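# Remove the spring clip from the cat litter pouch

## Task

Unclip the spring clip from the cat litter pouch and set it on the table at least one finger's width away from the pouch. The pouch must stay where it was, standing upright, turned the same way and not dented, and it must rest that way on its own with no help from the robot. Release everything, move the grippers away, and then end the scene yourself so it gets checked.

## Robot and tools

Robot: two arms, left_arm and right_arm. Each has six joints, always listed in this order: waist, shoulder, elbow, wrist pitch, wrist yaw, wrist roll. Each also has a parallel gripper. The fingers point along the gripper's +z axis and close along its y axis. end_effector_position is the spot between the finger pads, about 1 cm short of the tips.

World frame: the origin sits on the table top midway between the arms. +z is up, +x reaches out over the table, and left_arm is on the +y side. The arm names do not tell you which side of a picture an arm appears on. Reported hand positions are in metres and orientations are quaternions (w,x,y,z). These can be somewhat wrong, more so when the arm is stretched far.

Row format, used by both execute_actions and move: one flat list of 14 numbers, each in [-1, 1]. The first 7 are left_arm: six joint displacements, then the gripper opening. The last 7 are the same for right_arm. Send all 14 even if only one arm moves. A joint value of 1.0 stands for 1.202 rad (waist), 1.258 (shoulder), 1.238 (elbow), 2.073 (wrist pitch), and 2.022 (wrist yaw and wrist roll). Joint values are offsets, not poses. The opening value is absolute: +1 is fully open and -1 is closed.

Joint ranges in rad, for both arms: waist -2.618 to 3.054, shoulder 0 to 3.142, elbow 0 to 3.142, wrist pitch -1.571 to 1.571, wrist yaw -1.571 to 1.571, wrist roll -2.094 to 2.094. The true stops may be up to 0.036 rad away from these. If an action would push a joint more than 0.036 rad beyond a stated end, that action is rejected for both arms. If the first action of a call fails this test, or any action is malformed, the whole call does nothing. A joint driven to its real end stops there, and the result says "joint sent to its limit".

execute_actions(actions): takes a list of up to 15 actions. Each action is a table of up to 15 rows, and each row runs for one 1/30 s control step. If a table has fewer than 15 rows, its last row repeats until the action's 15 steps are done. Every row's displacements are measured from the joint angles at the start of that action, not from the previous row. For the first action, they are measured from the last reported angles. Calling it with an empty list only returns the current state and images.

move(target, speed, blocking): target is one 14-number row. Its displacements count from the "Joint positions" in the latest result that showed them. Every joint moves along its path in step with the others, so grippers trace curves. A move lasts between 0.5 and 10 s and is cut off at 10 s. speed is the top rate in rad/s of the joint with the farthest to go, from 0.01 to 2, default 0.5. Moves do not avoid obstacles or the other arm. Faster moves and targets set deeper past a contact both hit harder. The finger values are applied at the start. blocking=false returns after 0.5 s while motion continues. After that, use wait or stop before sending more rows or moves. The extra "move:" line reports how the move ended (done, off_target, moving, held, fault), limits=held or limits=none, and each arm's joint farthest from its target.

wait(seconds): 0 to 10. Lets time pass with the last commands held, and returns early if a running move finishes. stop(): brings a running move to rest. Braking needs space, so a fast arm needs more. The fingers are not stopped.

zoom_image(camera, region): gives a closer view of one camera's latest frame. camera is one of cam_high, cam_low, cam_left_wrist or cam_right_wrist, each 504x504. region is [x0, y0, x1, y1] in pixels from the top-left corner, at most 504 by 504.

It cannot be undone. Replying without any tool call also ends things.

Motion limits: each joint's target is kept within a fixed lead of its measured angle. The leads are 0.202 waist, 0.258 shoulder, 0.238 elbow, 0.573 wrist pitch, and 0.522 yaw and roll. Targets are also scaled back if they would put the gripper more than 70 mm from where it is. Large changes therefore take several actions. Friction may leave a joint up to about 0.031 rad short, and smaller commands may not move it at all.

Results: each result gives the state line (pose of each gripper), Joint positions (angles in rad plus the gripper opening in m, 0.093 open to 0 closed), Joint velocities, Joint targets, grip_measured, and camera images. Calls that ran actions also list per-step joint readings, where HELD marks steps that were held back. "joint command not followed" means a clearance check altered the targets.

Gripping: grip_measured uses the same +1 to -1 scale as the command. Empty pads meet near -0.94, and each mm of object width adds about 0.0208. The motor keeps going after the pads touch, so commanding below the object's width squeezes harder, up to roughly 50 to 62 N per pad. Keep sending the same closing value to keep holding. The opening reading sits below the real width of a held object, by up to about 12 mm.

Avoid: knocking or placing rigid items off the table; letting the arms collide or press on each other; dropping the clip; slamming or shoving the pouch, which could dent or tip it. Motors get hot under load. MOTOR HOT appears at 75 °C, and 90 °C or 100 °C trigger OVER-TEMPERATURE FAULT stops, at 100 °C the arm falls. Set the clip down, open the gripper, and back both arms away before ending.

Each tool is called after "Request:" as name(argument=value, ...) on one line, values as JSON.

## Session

Request:
execute_actions(actions=[])

Scene clock: 0.00 s.
left_arm: end_effector_position=(+0.2409, +0.7357, +0.2444) grip_measured=+1.000 end_effector_quat_wxyz=(+0.181, -0.648, +0.694, +0.255) | right_arm: end_effector_position=(+0.4097, -0.2714, +0.2888) grip_measured=+1.000 end_effector_quat_wxyz=(+0.510, -0.386, +0.617, -0.459)
Joint names: [waist, shoulder, elbow, wrist pitch, wrist yaw, wrist roll]
Joint positions: left_arm=[ 0.772  2.2    2.456 -1.397 -0.484 -0.592  0.093] | right_arm=[ 0.511  1.157  0.715  0.363  0.71  -1.241  0.093]
Joint velocities: left_arm=[-0.007  0.002  0.012 -0.007  0.066 -0.066  0.   ] | right_arm=[-0.017 -0.012 -0.002  0.037  0.022  0.037  0.   ]
Joint targets: left_arm=[0.772 2.200 2.456 -1.397 -0.484 -0.592] | right_arm=[0.511 1.157 0.715 0.363 0.710 -1.241]
camera_calibration (this result's frames):
cam_left_wrist: T_world_to_cam=[[0.992765, -0.0259371, -0.11724, -0.193625], [-0.0479354, -0.980822, -0.188919, 0.819083], [-0.110091, 0.193172, -0.974969, 0.205071], [0, 0, 0, 1]] pos_world=[0.254064, 0.758738, 0.331978]
cam_right_wrist: T_world_to_cam=[[0.0205363, -0.272306, 0.961992, -0.354644], [-0.571453, -0.792727, -0.212194, 0.118865], [0.820378, -0.545375, -0.171889, -0.351362], [0, 0, 0, 1]] pos_world=[0.363458, -0.193968, 0.305992]

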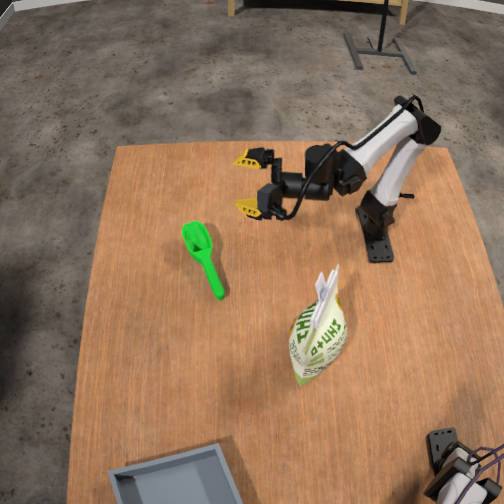

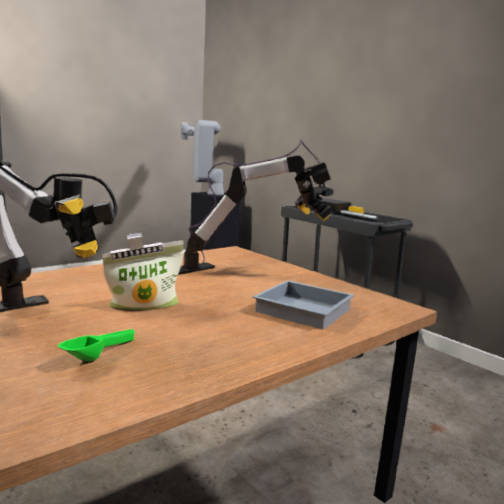

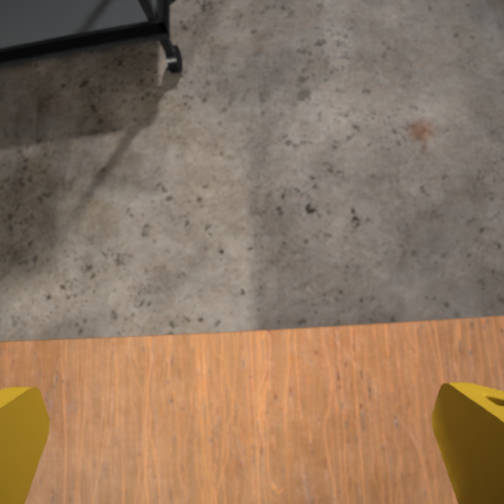

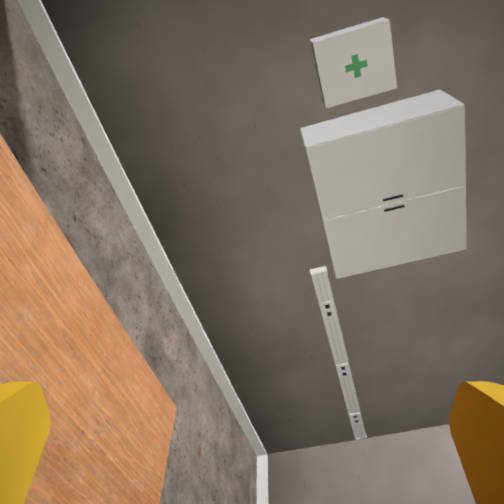

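Request:
zoom_image(camera="cam_high", region=[270, 250, 380, 400])

Request:
zoom_image(camera="cam_high", region=[295, 255, 355, 340])

Request:
zoom_image(camera="cam_low", region=[90, 220, 200, 320])

Request:
zoom_image(camera="cam_low", region=[100, 225, 180, 270])

Region (270, 250, 380, 400) of cam_high's 504x504 image, scaled by 3.360, with more detail than that image has; it fills the left 370 columns of this view, and the rest is white.

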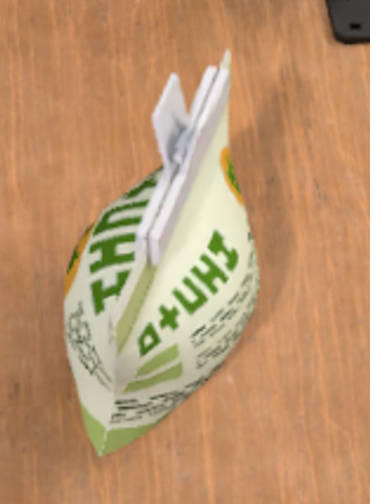

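Region (295, 255, 355, 340) of cam_high's 504x504 image, scaled by 5.929, with more detail than that image has; it fills the left 356 columns of this view, and the rest is white.

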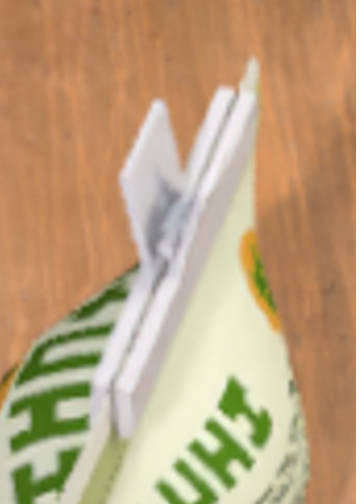

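Region (90, 220, 200, 320) of cam_low's 504x504 image, scaled by 4.582, with more detail than that image has; it fills the top 458 rows of this view, and the rest is white.

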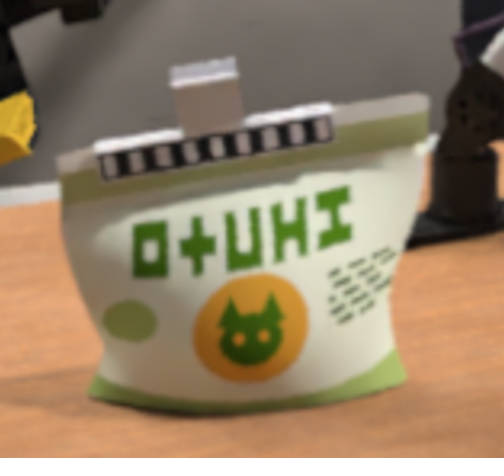

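Region (100, 225, 180, 270) of cam_low's 504x504 image, scaled by 6.300, with more detail than that image has; it fills the top 284 rows of this view, and the rest is white.

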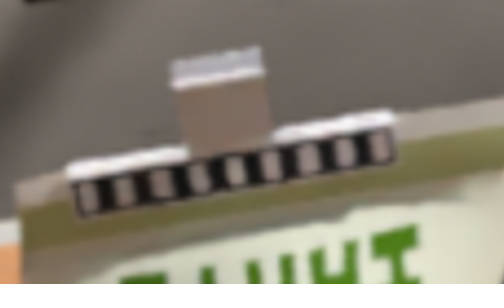

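Request:
zoom_image(camera="cam_high", region=[220, 130, 320, 230])

Request:
zoom_image(camera="cam_low", region=[20, 160, 130, 270])

Region (220, 130, 320, 230) of cam_high's 504x504 image, scaled by 5.040, with more detail than that image has.

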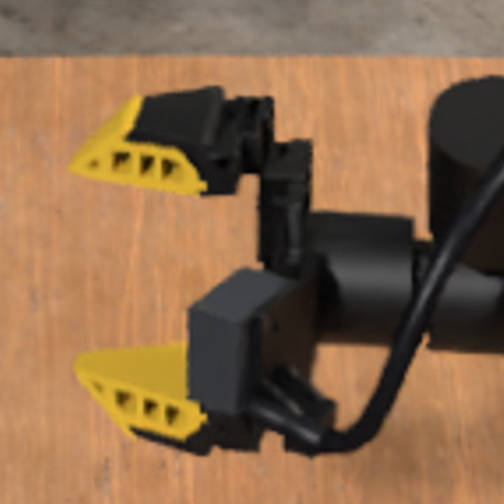

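Region (20, 160, 130, 270) of cam_low's 504x504 image, scaled by 4.582, with more detail than that image has.

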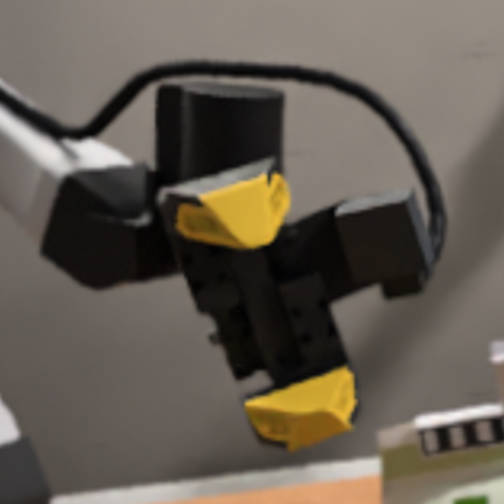

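Request:
move(target=[0, 0, 0, 0, 0, 0, 1.0, 0.2487, 0.3865, 0.9846, -0.8934, -0.4980, 0.4942, 1.0], speed=1.3)

Scene clock: 9.90 s.
left_arm: end_effector_position=(+0.2409, +0.7357, +0.2444) grip_measured=+1.000 end_effector_quat_wxyz=(+0.181, -0.648, +0.694, +0.255) | right_arm: end_effector_position=(+0.2370, -0.0798, +0.2856) grip_measured=+1.000 end_effector_quat_wxyz=(+0.138, -0.521, +0.820, +0.190)
Joint names: [waist, shoulder, elbow, wrist pitch, wrist yaw, wrist roll]
Joint positions: left_arm=[ 0.772  2.2    2.456 -1.397 -0.484 -0.592  0.093] | right_arm=[ 0.801  1.627  1.915 -1.479 -0.291 -0.248  0.093]
Joint velocities: left_arm=[-0.012  0.007  0.007  0.037 -0.037  0.007  0.   ] | right_arm=[-0.022 -0.017  0.002  0.051  0.007 -0.022  0.   ]
Joint targets: left_arm=[0.772 2.200 2.456 -1.397 -0.484 -0.592] | right_arm=[0.810 1.643 1.934 -1.489 -0.297 -0.242]
move: done; limits=none; left_arm: farthest joint: the waist, 0.000 radians from its target (0.000 radians at the start); right_arm: farthest joint: the elbow, 0.019 radians from its target (1.219 radians at the start)
camera_calibration (this result's frames):
cam_left_wrist: T_world_to_cam=[[0.992765, -0.0259371, -0.11724, -0.193625], [-0.0479354, -0.980822, -0.188919, 0.819083], [-0.110091, 0.193172, -0.974969, 0.205071], [0, 0, 0, 1]] pos_world=[0.254064, 0.758738, 0.331978]
cam_right_wrist: T_world_to_cam=[[0.912472, -0.371615, -0.171164, -0.191496], [-0.380603, -0.924481, -0.0218423, 0.0612492], [-0.150121, 0.0850759, -0.985, 0.406835], [0, 0, 0, 1]] pos_world=[0.259121, -0.0491511, 0.369293]

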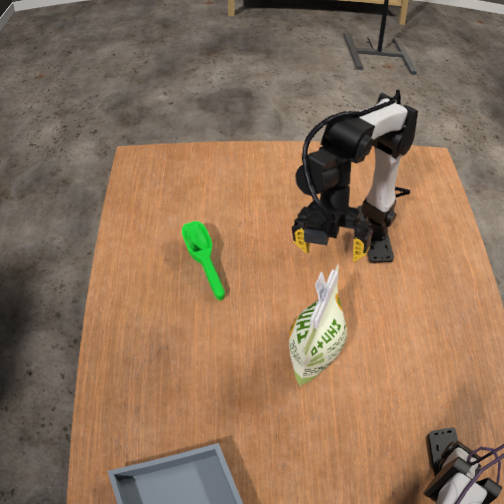

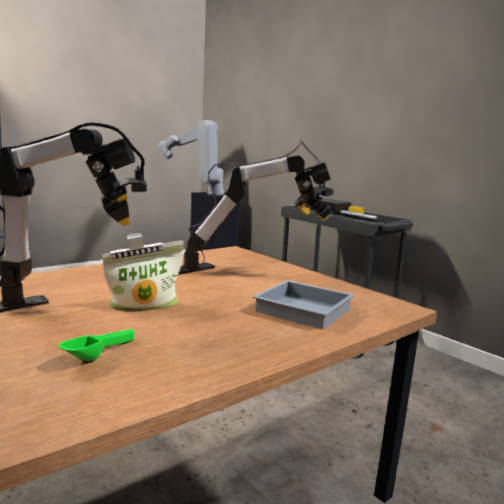

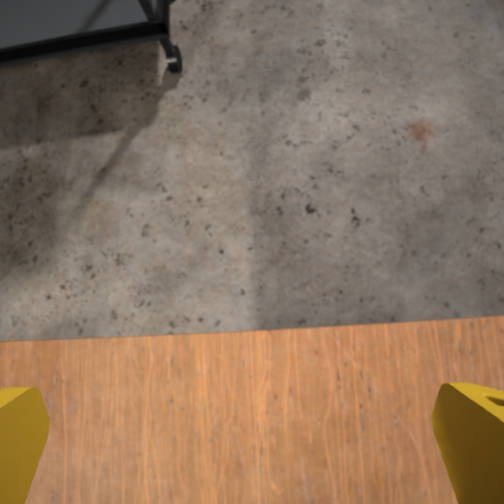

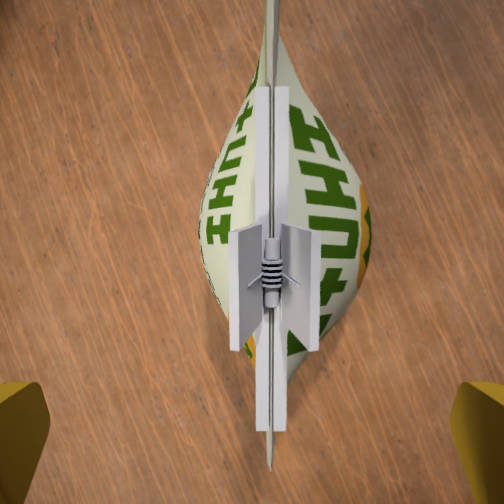

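Request:
execute_actions(actions=[])

Scene clock: 11.60 s.
left_arm: end_effector_position=(+0.2409, +0.7357, +0.2444) grip_measured=+1.000 end_effector_quat_wxyz=(+0.181, -0.648, +0.694, +0.255) | right_arm: end_effector_position=(+0.2368, -0.0798, +0.2856) grip_measured=+1.000 end_effector_quat_wxyz=(+0.138, -0.521, +0.821, +0.190)
Joint names: [waist, shoulder, elbow, wrist pitch, wrist yaw, wrist roll]
Joint positions: left_arm=[ 0.772  2.2    2.456 -1.397 -0.484 -0.592  0.093] | right_arm=[ 0.801  1.627  1.915 -1.479 -0.291 -0.248  0.093]
Joint velocities: left_arm=[ 0.007 -0.012 -0.017 -0.022  0.066  0.066  0.   ] | right_arm=[-0.017 -0.002 -0.017  0.037 -0.022 -0.095  0.   ]
Joint targets: left_arm=[0.772 2.200 2.456 -1.397 -0.484 -0.592] | right_arm=[0.810 1.643 1.934 -1.489 -0.297 -0.242]
camera_calibration (this result's frames):
cam_left_wrist: T_world_to_cam=[[0.992765, -0.0259371, -0.11724, -0.193625], [-0.0479354, -0.980822, -0.188919, 0.819083], [-0.110091, 0.193172, -0.974969, 0.205071], [0, 0, 0, 1]] pos_world=[0.254064, 0.758738, 0.331978]
cam_right_wrist: T_world_to_cam=[[0.91228, -0.371801, -0.171785, -0.191203], [-0.380801, -0.924406, -0.0215507, 0.0611551], [-0.150786, 0.085076, -0.984899, 0.406934], [0, 0, 0, 1]] pos_world=[0.259079, -0.0491778, 0.369261]

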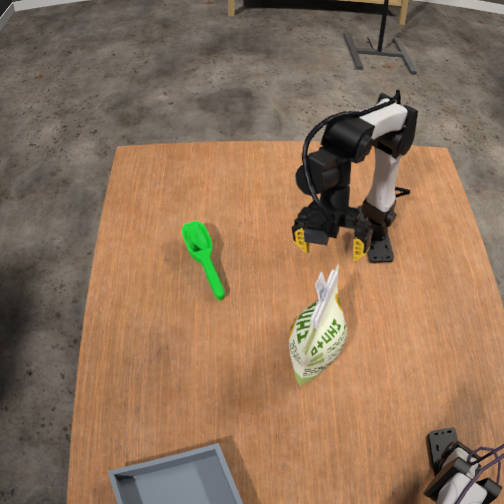

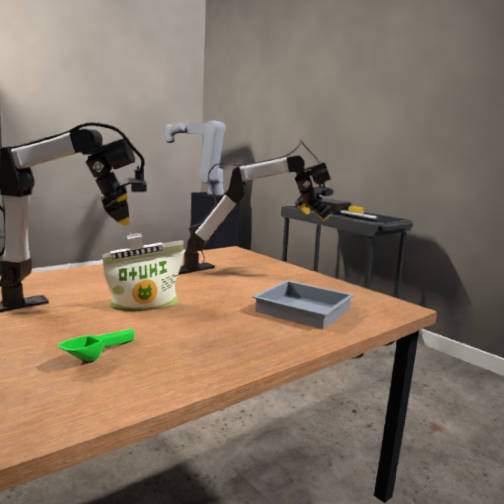

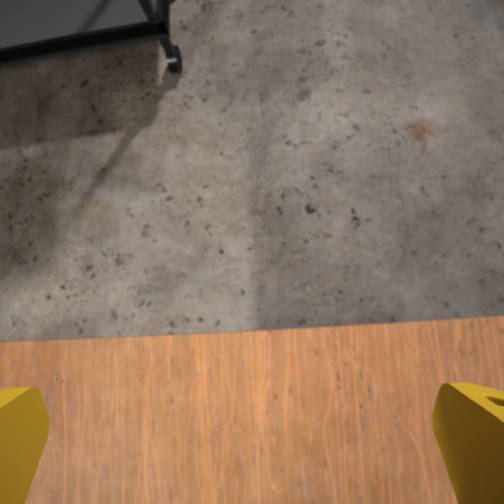

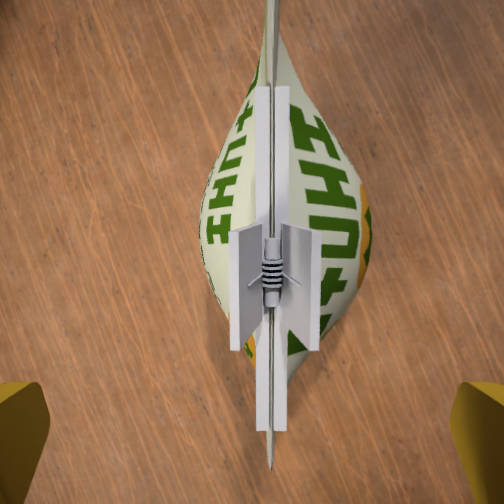

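Request:
zoom_image(camera="cam_right_wrist", region=[200, 200, 360, 360])

Region (200, 200, 360, 360) of cam_right_wrist's 504x504 image, scaled by 3.150, with more detail than that image has.

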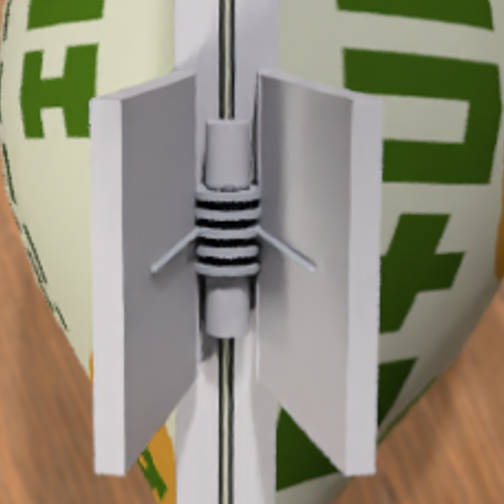

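Request:
move(target=[0,0,0,0,0,0,1.0, 0.0499,0.0,-0.2605,0.1611,0.0124,0.0272,0.35], speed=0.4)

Scene clock: 19.93 s.
left_arm: end_effector_position=(+0.2409, +0.7357, +0.2444) grip_measured=+1.000 end_effector_quat_wxyz=(+0.181, -0.648, +0.694, +0.255) | right_arm: end_effector_position=(+0.2455, -0.0476, +0.2146) grip_measured=+0.352 end_effector_quat_wxyz=(+0.140, -0.521, +0.820, +0.190)
Joint names: [waist, shoulder, elbow, wrist pitch, wrist yaw, wrist roll]
Joint positions: left_arm=[ 0.772  2.2    2.456 -1.397 -0.484 -0.592  0.093] | right_arm=[ 0.851  1.627  1.608 -1.155 -0.272 -0.199  0.062]
Joint velocities: left_arm=[ 0.012 -0.017  0.017  0.022 -0.007  0.051  0.   ] | right_arm=[ 0.002 -0.007  0.002 -0.022  0.007 -0.022  0.   ]
Joint targets: left_arm=[0.772 2.200 2.456 -1.397 -0.484 -0.592] | right_arm=[0.861 1.627 1.592 -1.145 -0.266 -0.193]
move: done; limits=none; left_arm: farthest joint: the waist, 0.000 radians from its target (0.000 radians at the start); right_arm: farthest joint: the elbow, 0.015 radians from its target (0.322 radians at the start)
camera_calibration (this result's frames):
cam_left_wrist: T_world_to_cam=[[0.992765, -0.0259371, -0.11724, -0.193625], [-0.0479354, -0.980822, -0.188919, 0.819083], [-0.110091, 0.193172, -0.974969, 0.205071], [0, 0, 0, 1]] pos_world=[0.254064, 0.758738, 0.331978]
cam_right_wrist: T_world_to_cam=[[0.912426, -0.371928, -0.170726, -0.199569], [-0.381355, -0.924091, -0.0249681, 0.0935761], [-0.14848, 0.0878888, -0.985002, 0.335148], [0, 0, 0, 1]] pos_world=[0.26754, -0.0172081, 0.298386]

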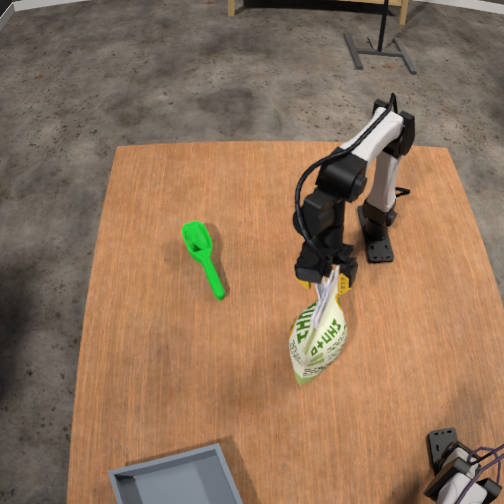

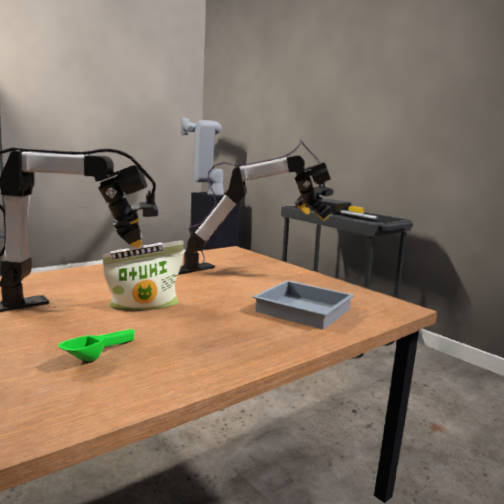

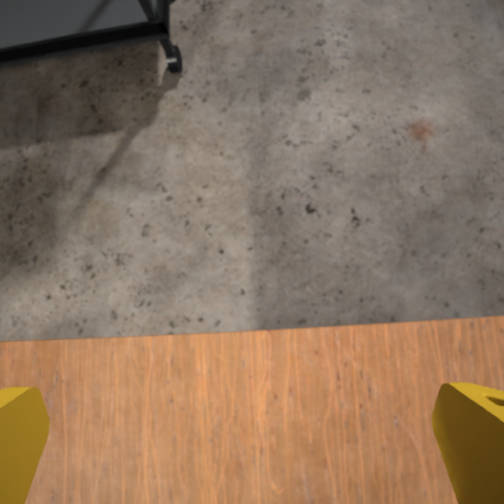

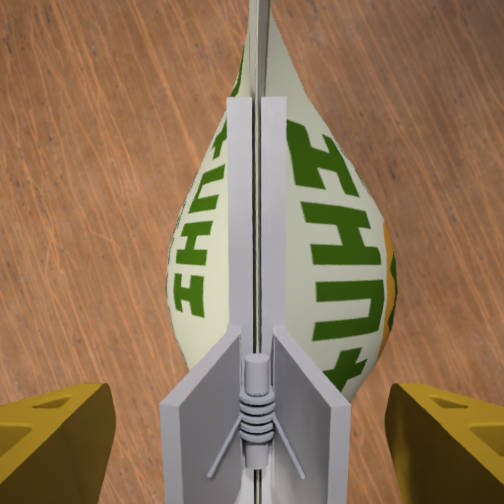

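Request:
execute_actions(actions=[[[0,0,0,0,0,0,1,0,0,0,0,0,0,0.31],[0,0,0,0,0,0,1,0,0,0,0,0,0,0.27],[0,0,0,0,0,0,1,0,0,0,0,0,0,0.23],[0,0,0,0,0,0,1,0,0,0,0,0,0,0.19],[0,0,0,0,0,0,1,0,0,0,0,0,0,0.15],[0,0,0,0,0,0,1,0,0,0,0,0,0,0.11],[0,0,0,0,0,0,1,0,0,0,0,0,0,0.07],[0,0,0,0,0,0,1,0,0,0,0,0,0,0.03],[0,0,0,0,0,0,1,0,0,0,0,0,0,-0.01],[0,0,0,0,0,0,1,0,0,0,0,0,0,-0.05],[0,0,0,0,0,0,1,0,0,0,0,0,0,-0.09],[0,0,0,0,0,0,1,0,0,0,0,0,0,-0.12],[0,0,0,0,0,0,1,0,0,0,0,0,0,-0.15],[0,0,0,0,0,0,1,0,0,0,0,0,0,-0.17],[0,0,0,0,0,0,1,0,0,0,0,0,0,-0.19]],[[0,0,0,0,0,0,1,0,0,0,0,0,0,-0.205],[0,0,0,0,0,0,1,0,0,0,0,0,0,-0.22],[0,0,0,0,0,0,1,0,0,0,0,0,0,-0.235],[0,0,0,0,0,0,1,0,0,0,0,0,0,-0.25],[0,0,0,0,0,0,1,0,0,0,0,0,0,-0.265],[0,0,0,0,0,0,1,0,0,0,0,0,0,-0.28],[0,0,0,0,0,0,1,0,0,0,0,0,0,-0.295],[0,0,0,0,0,0,1,0,0,0,0,0,0,-0.31],[0,0,0,0,0,0,1,0,0,0,0,0,0,-0.325],[0,0,0,0,0,0,1,0,0,0,0,0,0,-0.34],[0,0,0,0,0,0,1,0,0,0,0,0,0,-0.36],[0,0,0,0,0,0,1,0,0,0,0,0,0,-0.38],[0,0,0,0,0,0,1,0,0,0,0,0,0,-0.40],[0,0,0,0,0,0,1,0,0,0,0,0,0,-0.42],[0,0,0,0,0,0,1,0,0,0,0,0,0,-0.44]],[[0,0,0,0,0,0,1,0,0,0,0,0,0,-0.46],[0,0,0,0,0,0,1,0,0,0,0,0,0,-0.48],[0,0,0,0,0,0,1,0,0,0,0,0,0,-0.50],[0,0,0,0,0,0,1,0,0,0,0,0,0,-0.52],[0,0,0,0,0,0,1,0,0,0,0,0,0,-0.54],[0,0,0,0,0,0,1,0,0,0,0,0,0,-0.56],[0,0,0,0,0,0,1,0,0,0,0,0,0,-0.58],[0,0,0,0,0,0,1,0,0,0,0,0,0,-0.60],[0,0,0,0,0,0,1,0,0,0,0,0,0,-0.62],[0,0,0,0,0,0,1,0,0,0,0,0,0,-0.64],[0,0,0,0,0,0,1,0,0,0,0,0,0,-0.66],[0,0,0,0,0,0,1,0,0,0,0,0,0,-0.68],[0,0,0,0,0,0,1,0,0,0,0,0,0,-0.70],[0,0,0,0,0,0,1,0,0,0,0,0,0,-0.70],[0,0,0,0,0,0,1,0,0,0,0,0,0,-0.70]]])

Scene clock: 24.27 s.
left_arm: end_effector_position=(+0.2409, +0.7357, +0.2444) grip_measured=+1.000 end_effector_quat_wxyz=(+0.181, -0.648, +0.694, +0.255) | right_arm: end_effector_position=(+0.2460, -0.0477, +0.2145) grip_measured=-0.681 end_effector_quat_wxyz=(+0.141, -0.521, +0.821, +0.189)
Joint names: [waist, shoulder, elbow, wrist pitch, wrist yaw, wrist roll]
Joint positions: left_arm=[ 0.772  2.2    2.456 -1.397 -0.484 -0.592  0.093] | right_arm=[ 0.851  1.627  1.608 -1.155 -0.269 -0.199  0.013]
Joint velocities: left_arm=[ 0.017  0.017  0.012  0.007 -0.022  0.051  0.   ] | right_arm=[-0.002 -0.002 -0.002 -0.037  0.022  0.037 -0.001]
Joint targets: left_arm=[0.772 2.200 2.456 -1.397 -0.484 -0.592] | right_arm=[0.851 1.627 1.608 -1.155 -0.269 -0.199]
Step readings (joint positions; steps 1 to 15: 1st action; 16 to 30: 2nd action; 31 to 45: 3rd action):
0: left_arm=[0.772 2.200 2.456 -1.397 -0.484 -0.592] | right_arm=[0.851 1.627 1.608 -1.155 -0.272 -0.199]
1: left_arm=[0.772 2.200 2.456 -1.397 -0.484 -0.592] | right_arm=[0.851 1.627 1.608 -1.155 -0.272 -0.199]
2: left_arm=[0.772 2.200 2.456 -1.397 -0.484 -0.592] | right_arm=[0.851 1.627 1.608 -1.155 -0.272 -0.199]
4: left_arm=[0.772 2.200 2.456 -1.397 -0.484 -0.592] | right_arm=[0.851 1.627 1.608 -1.155 -0.272 -0.199]
8: left_arm=[0.772 2.200 2.456 -1.397 -0.484 -0.592] | right_arm=[0.851 1.627 1.608 -1.155 -0.272 -0.199]
15: left_arm=[0.772 2.200 2.456 -1.397 -0.484 -0.592] | right_arm=[0.851 1.627 1.608 -1.155 -0.272 -0.199]
16: left_arm=[0.772 2.200 2.456 -1.397 -0.484 -0.592] | right_arm=[0.851 1.627 1.608 -1.155 -0.272 -0.199]
17: left_arm=[0.772 2.200 2.456 -1.397 -0.484 -0.592] | right_arm=[0.851 1.627 1.608 -1.155 -0.272 -0.199]
19: left_arm=[0.772 2.200 2.456 -1.397 -0.484 -0.592] | right_arm=[0.851 1.627 1.608 -1.155 -0.272 -0.199]
23: left_arm=[0.772 2.200 2.456 -1.397 -0.484 -0.592] | right_arm=[0.851 1.627 1.608 -1.155 -0.272 -0.199]
30: left_arm=[0.772 2.200 2.456 -1.397 -0.484 -0.592] | right_arm=[0.851 1.627 1.608 -1.155 -0.269 -0.199]
31: left_arm=[0.772 2.200 2.456 -1.397 -0.484 -0.592] | right_arm=[0.851 1.627 1.608 -1.155 -0.269 -0.199]
32: left_arm=[0.772 2.200 2.456 -1.397 -0.484 -0.592] | right_arm=[0.851 1.627 1.608 -1.155 -0.269 -0.199]
34: left_arm=[0.772 2.200 2.456 -1.397 -0.484 -0.592] | right_arm=[0.851 1.627 1.608 -1.155 -0.269 -0.199]
38: left_arm=[0.772 2.200 2.456 -1.397 -0.484 -0.592] | right_arm=[0.851 1.627 1.608 -1.155 -0.269 -0.199]
45: Joint positions above
camera_calibration (this result's frames):
cam_left_wrist: T_world_to_cam=[[0.992765, -0.0259371, -0.11724, -0.193625], [-0.0479354, -0.980822, -0.188919, 0.819083], [-0.110091, 0.193172, -0.974969, 0.205071], [0, 0, 0, 1]] pos_world=[0.254064, 0.758738, 0.331978]
cam_right_wrist: T_world_to_cam=[[0.912436, -0.37321, -0.167854, -0.200788], [-0.382379, -0.923671, -0.0248613, 0.0938859], [-0.145764, 0.0868684, -0.985498, 0.334571], [0, 0, 0, 1]] pos_world=[0.267875, -0.0172802, 0.29835]

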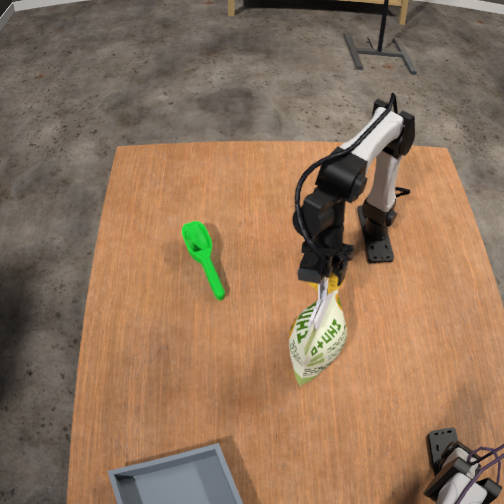

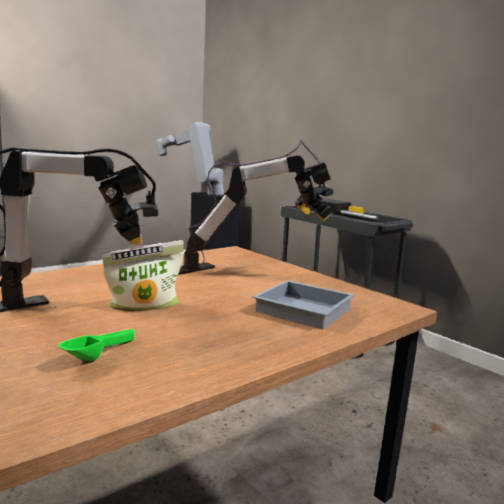

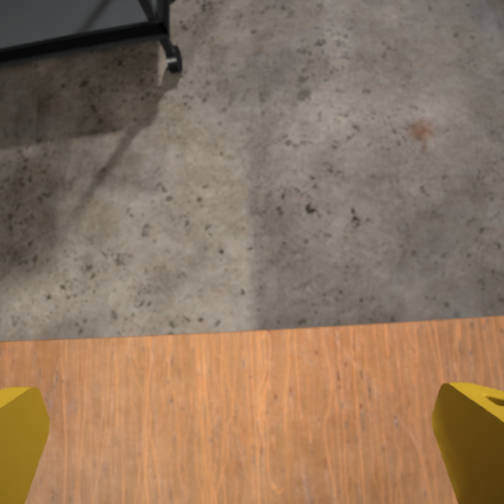

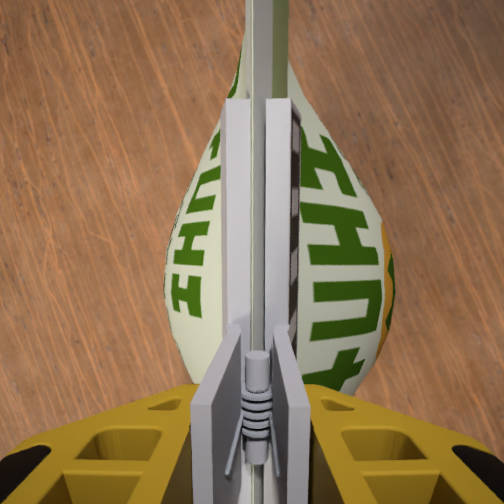

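Request:
zoom_image(camera="cam_low", region=[80, 190, 220, 330])

Region (80, 190, 220, 330) of cam_low's 504x504 image, scaled by 3.600, with more detail than that image has.

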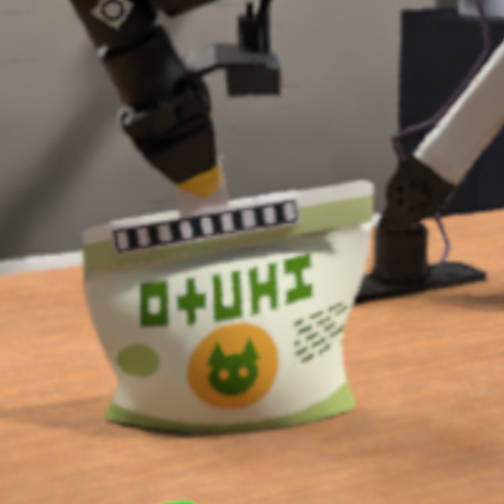

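Request:
move(target=[0,0,0,0,0,0,1.0, -0.0374,0.0,0.1753,-0.1013,0.0,0.0,-0.70], speed=0.3)

Scene clock: 32.90 s.
left_arm: end_effector_position=(+0.2409, +0.7357, +0.2444) grip_measured=+1.000 end_effector_quat_wxyz=(+0.181, -0.648, +0.694, +0.255) | right_arm: end_effector_position=(+0.2455, -0.0680, +0.2612) grip_measured=-0.681 end_effector_quat_wxyz=(+0.141, -0.506, +0.830, +0.185)
Joint names: [waist, shoulder, elbow, wrist pitch, wrist yaw, wrist roll]
Joint positions: left_arm=[ 0.772  2.2    2.456 -1.397 -0.484 -0.592  0.093] | right_arm=[ 0.816  1.627  1.806 -1.36  -0.268 -0.199  0.012]
Joint velocities: left_arm=[-0.002  0.002 -0.002 -0.081  0.007  0.037  0.   ] | right_arm=[ 0.002  0.002  0.017 -0.037 -0.037 -0.022 -0.001]
Joint targets: left_arm=[0.772 2.200 2.456 -1.397 -0.484 -0.592] | right_arm=[0.805 1.627 1.825 -1.364 -0.269 -0.199]
move: done; limits=none; left_arm: farthest joint: the waist, 0.000 radians from its target (0.000 radians at the start); right_arm: farthest joint: the elbow, 0.019 radians from its target (0.217 radians at the start)
camera_calibration (this result's frames):
cam_left_wrist: T_world_to_cam=[[0.992765, -0.0259371, -0.11724, -0.193625], [-0.0479354, -0.980822, -0.188919, 0.819083], [-0.110091, 0.193172, -0.974969, 0.205071], [0, 0, 0, 1]] pos_world=[0.254064, 0.758738, 0.331978]
cam_right_wrist: T_world_to_cam=[[0.898076, -0.406078, -0.169001, -0.198445], [-0.414692, -0.909791, -0.017627, 0.0831105], [-0.146597, 0.0859136, -0.985458, 0.382323], [0, 0, 0, 1]] pos_world=[0.268731, -0.0378175, 0.344692]

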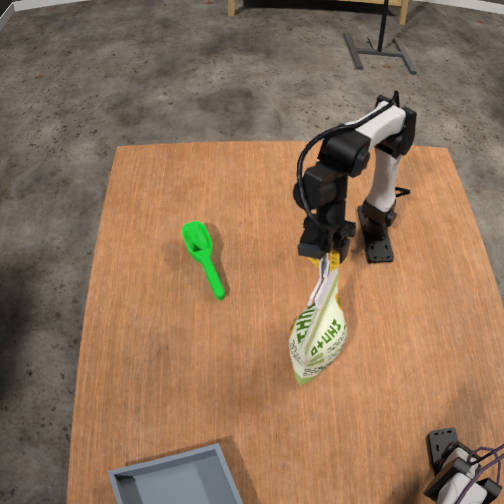

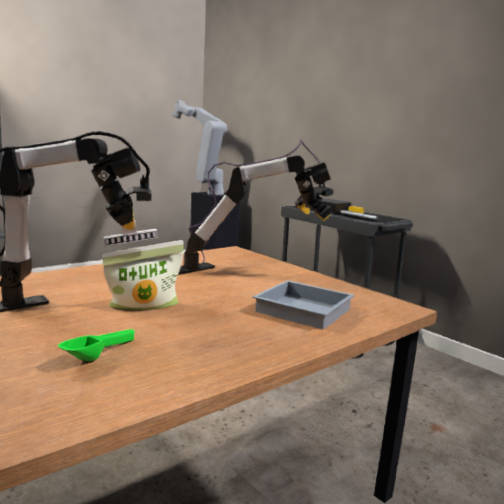

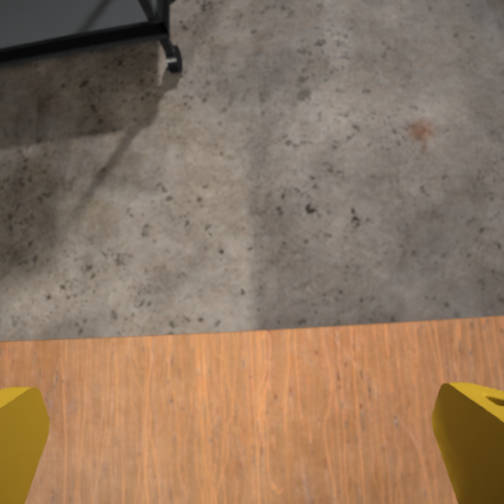

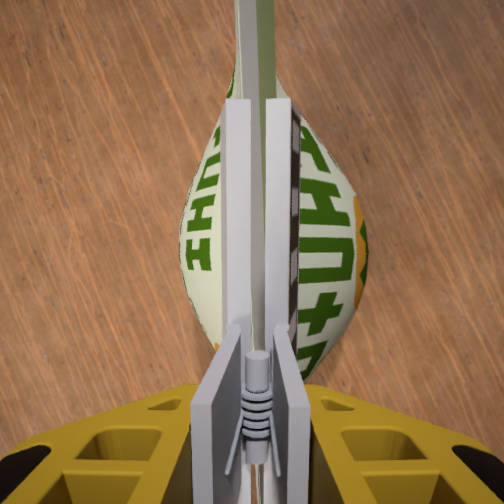

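Request:
zoom_image(camera="cam_low", region=[80, 190, 220, 330])

Region (80, 190, 220, 330) of cam_low's 504x504 image, scaled by 3.600, with more detail than that image has.

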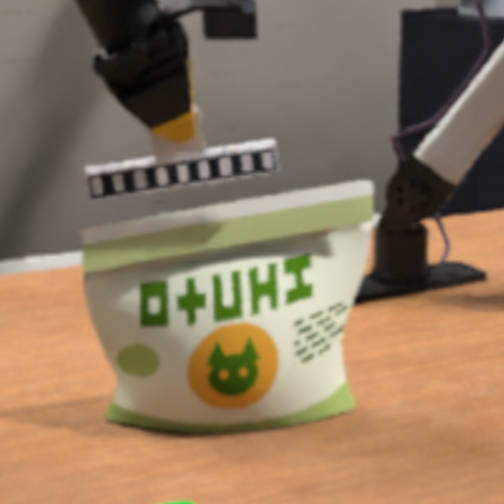

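Request:
move(target=[0,0,0,0,0,0,1.0, -0.2521,0.0,-0.5870,0.3042,0.1355,0.1014,-0.70], speed=0.8)

Scene clock: 40.33 s.
left_arm: end_effector_position=(+0.2409, +0.7357, +0.2444) grip_measured=+1.000 end_effector_quat_wxyz=(+0.181, -0.648, +0.694, +0.255) | right_arm: end_effector_position=(+0.3374, -0.1830, +0.0709) grip_measured=-0.681 end_effector_quat_wxyz=(+0.139, -0.267, +0.953, +0.039)
Joint names: [waist, shoulder, elbow, wrist pitch, wrist yaw, wrist roll]
Joint positions: left_arm=[ 0.772  2.2    2.456 -1.397 -0.484 -0.592  0.093] | right_arm=[ 0.52   1.627  1.089 -0.743 -0.    -0.     0.012]
Joint velocities: left_arm=[ 0.007  0.002  0.022  0.066 -0.022 -0.007  0.   ] | right_arm=[-0.007  0.002  0.017  0.037 -0.007 -0.022 -0.001]
Joint targets: left_arm=[0.772 2.200 2.456 -1.397 -0.484 -0.592] | right_arm=[0.513 1.627 1.079 -0.729 0.006 0.006]
move: done; limits=none; left_arm: farthest joint: the waist, 0.000 radians from its target (0.000 radians at the start); right_arm: farthest joint: the wrist pitch, 0.014 radians from its target (0.631 radians at the start)
camera_calibration (this result's frames):
cam_left_wrist: T_world_to_cam=[[0.992765, -0.0259371, -0.11724, -0.193625], [-0.0479354, -0.980822, -0.188919, 0.819083], [-0.110091, 0.193172, -0.974969, 0.205071], [0, 0, 0, 1]] pos_world=[0.254064, 0.758738, 0.331978]
cam_right_wrist: T_world_to_cam=[[0.531452, -0.847065, -0.00632581, -0.328414], [-0.838865, -0.527316, 0.13507, 0.215486], [-0.117749, -0.0664769, -0.990816, 0.180927], [0, 0, 0, 1]] pos_world=[0.376604, -0.152531, 0.148082]

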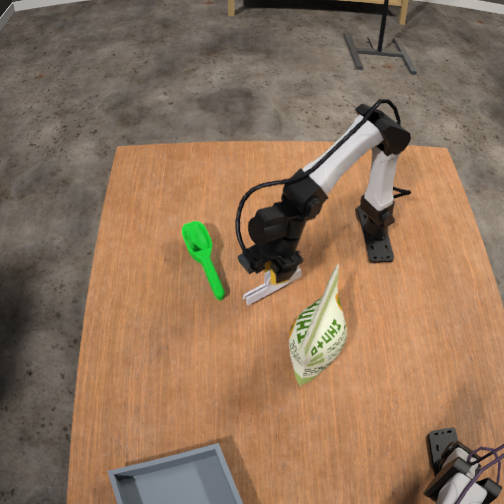

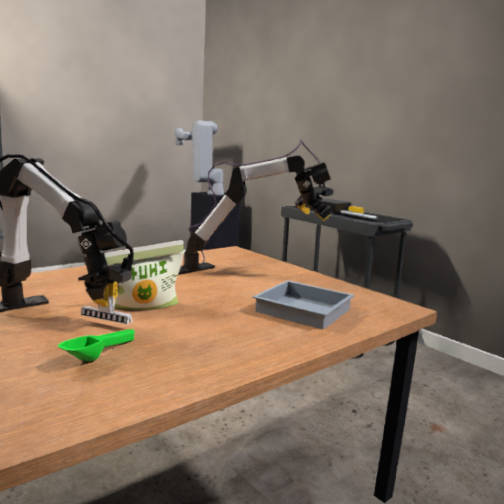

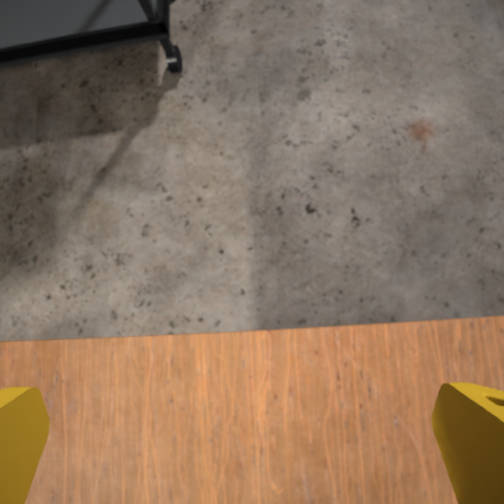

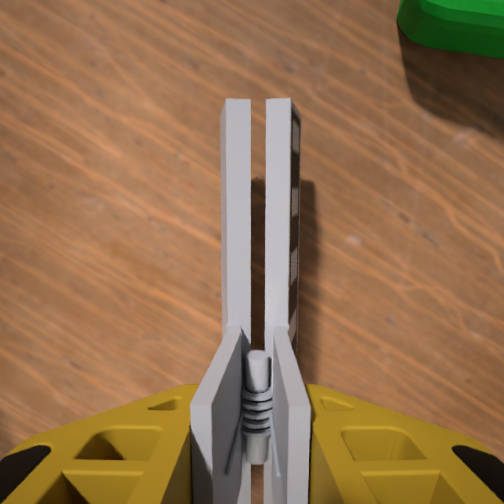

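Request:
zoom_image(camera="cam_low", region=[60, 260, 160, 360])

Request:
zoom_image(camera="cam_high", region=[220, 230, 320, 330])

Region (60, 260, 160, 360) of cam_low's 504x504 image, scaled by 5.040, with more detail than that image has.

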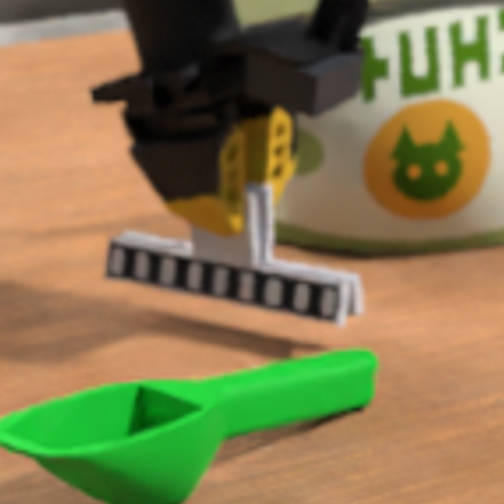

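Region (220, 230, 320, 330) of cam_high's 504x504 image, scaled by 5.040, with more detail than that image has.

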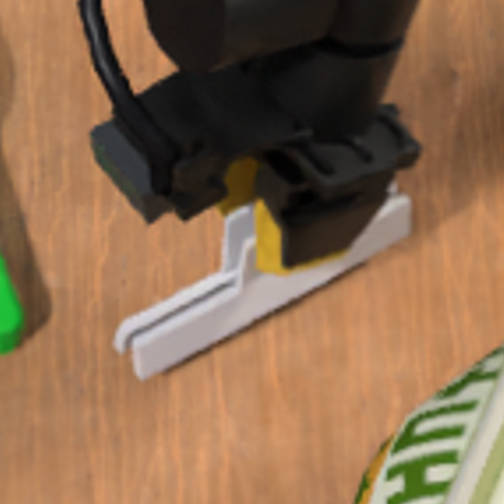

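Request:
move(target=[0,0,0,0,0,0,1.0, 0.0,0.0,-0.0703,0.042,0.0,0.0,-0.70], speed=0.12)

Scene clock: 44.83 s.
left_arm: end_effector_position=(+0.2409, +0.7357, +0.2444) grip_measured=+1.000 end_effector_quat_wxyz=(+0.181, -0.648, +0.694, +0.255) | right_arm: end_effector_position=(+0.3327, -0.1859, +0.0540) grip_measured=-0.681 end_effector_quat_wxyz=(+0.140, -0.267, +0.953, +0.040)
Joint names: [waist, shoulder, elbow, wrist pitch, wrist yaw, wrist roll]
Joint positions: left_arm=[ 0.772  2.2    2.456 -1.397 -0.484 -0.592  0.093] | right_arm=[ 0.52   1.627  1.018 -0.67  -0.     0.     0.012]
Joint velocities: left_arm=[-0.002  0.007  0.017 -0.022  0.066 -0.007  0.   ] | right_arm=[ 0.002 -0.022  0.007 -0.037 -0.022  0.022  0.001]
Joint targets: left_arm=[0.772 2.200 2.456 -1.397 -0.484 -0.592] | right_arm=[0.520 1.627 1.002 -0.656 -0.001 -0.000]
move: done; limits=none; left_arm: farthest joint: the waist, 0.000 radians from its target (0.000 radians at the start); right_arm: farthest joint: the elbow, 0.016 radians from its target (0.087 radians at the start)
camera_calibration (this result's frames):
cam_left_wrist: T_world_to_cam=[[0.992765, -0.0259371, -0.11724, -0.193625], [-0.0479354, -0.980822, -0.188919, 0.819083], [-0.110091, 0.193172, -0.974969, 0.205071], [0, 0, 0, 1]] pos_world=[0.254064, 0.758738, 0.331978]
cam_right_wrist: T_world_to_cam=[[0.531152, -0.847252, -0.00641047, -0.32838], [-0.839268, -0.527155, 0.133179, 0.212641], [-0.116216, -0.0653582, -0.991071, 0.16319], [0, 0, 0, 1]] pos_world=[0.371848, -0.15546, 0.131309]

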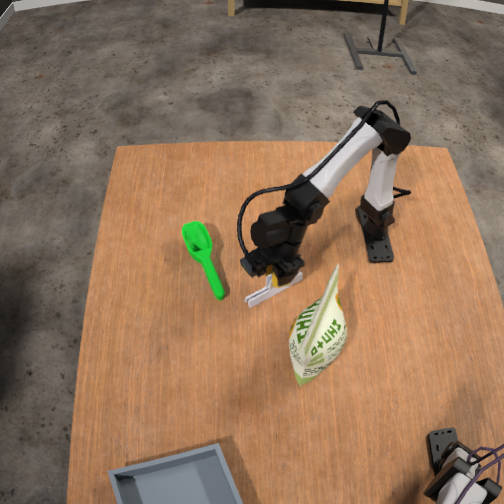

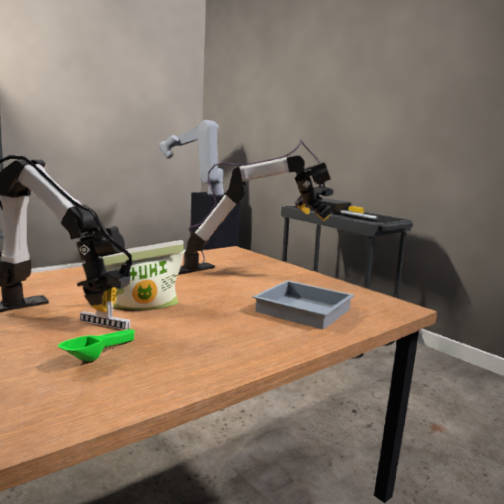

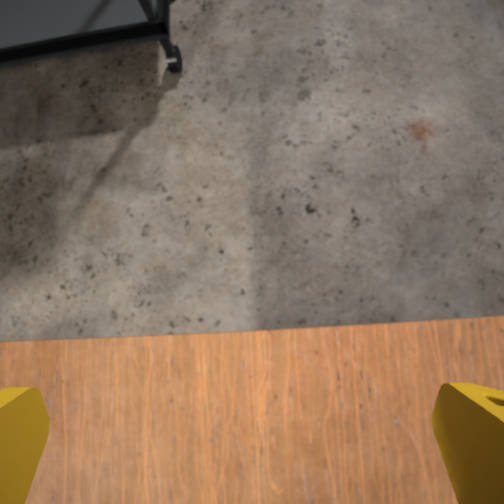

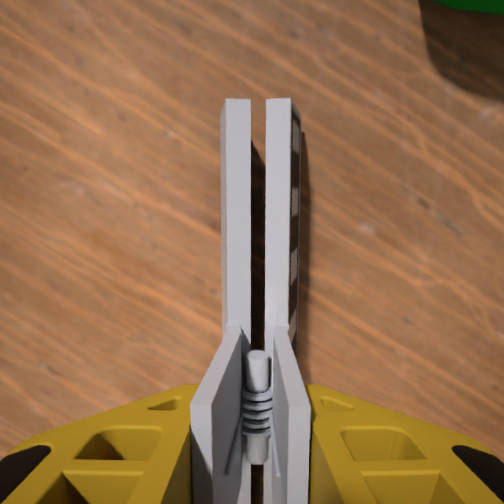

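Request:
zoom_image(camera="cam_right_wrist", region=[200, 80, 340, 220])

Request:
zoom_image(camera="cam_low", region=[60, 280, 150, 370])

Region (200, 80, 340, 220) of cam_right_wrist's 504x504 image, scaled by 3.600, with more detail than that image has.

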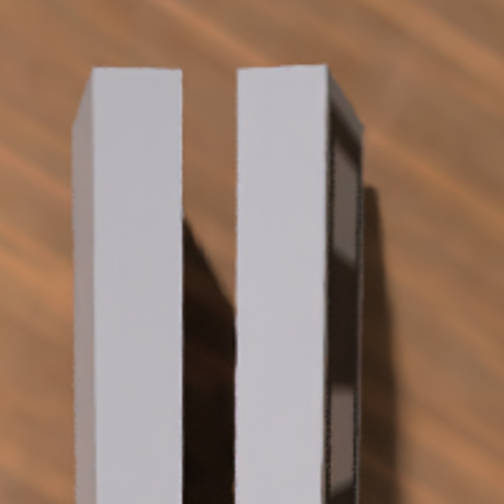

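Region (60, 280, 150, 370) of cam_low's 504x504 image, scaled by 5.600, with more detail than that image has.

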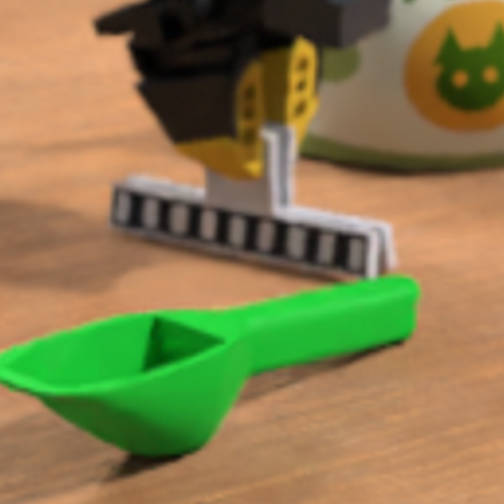

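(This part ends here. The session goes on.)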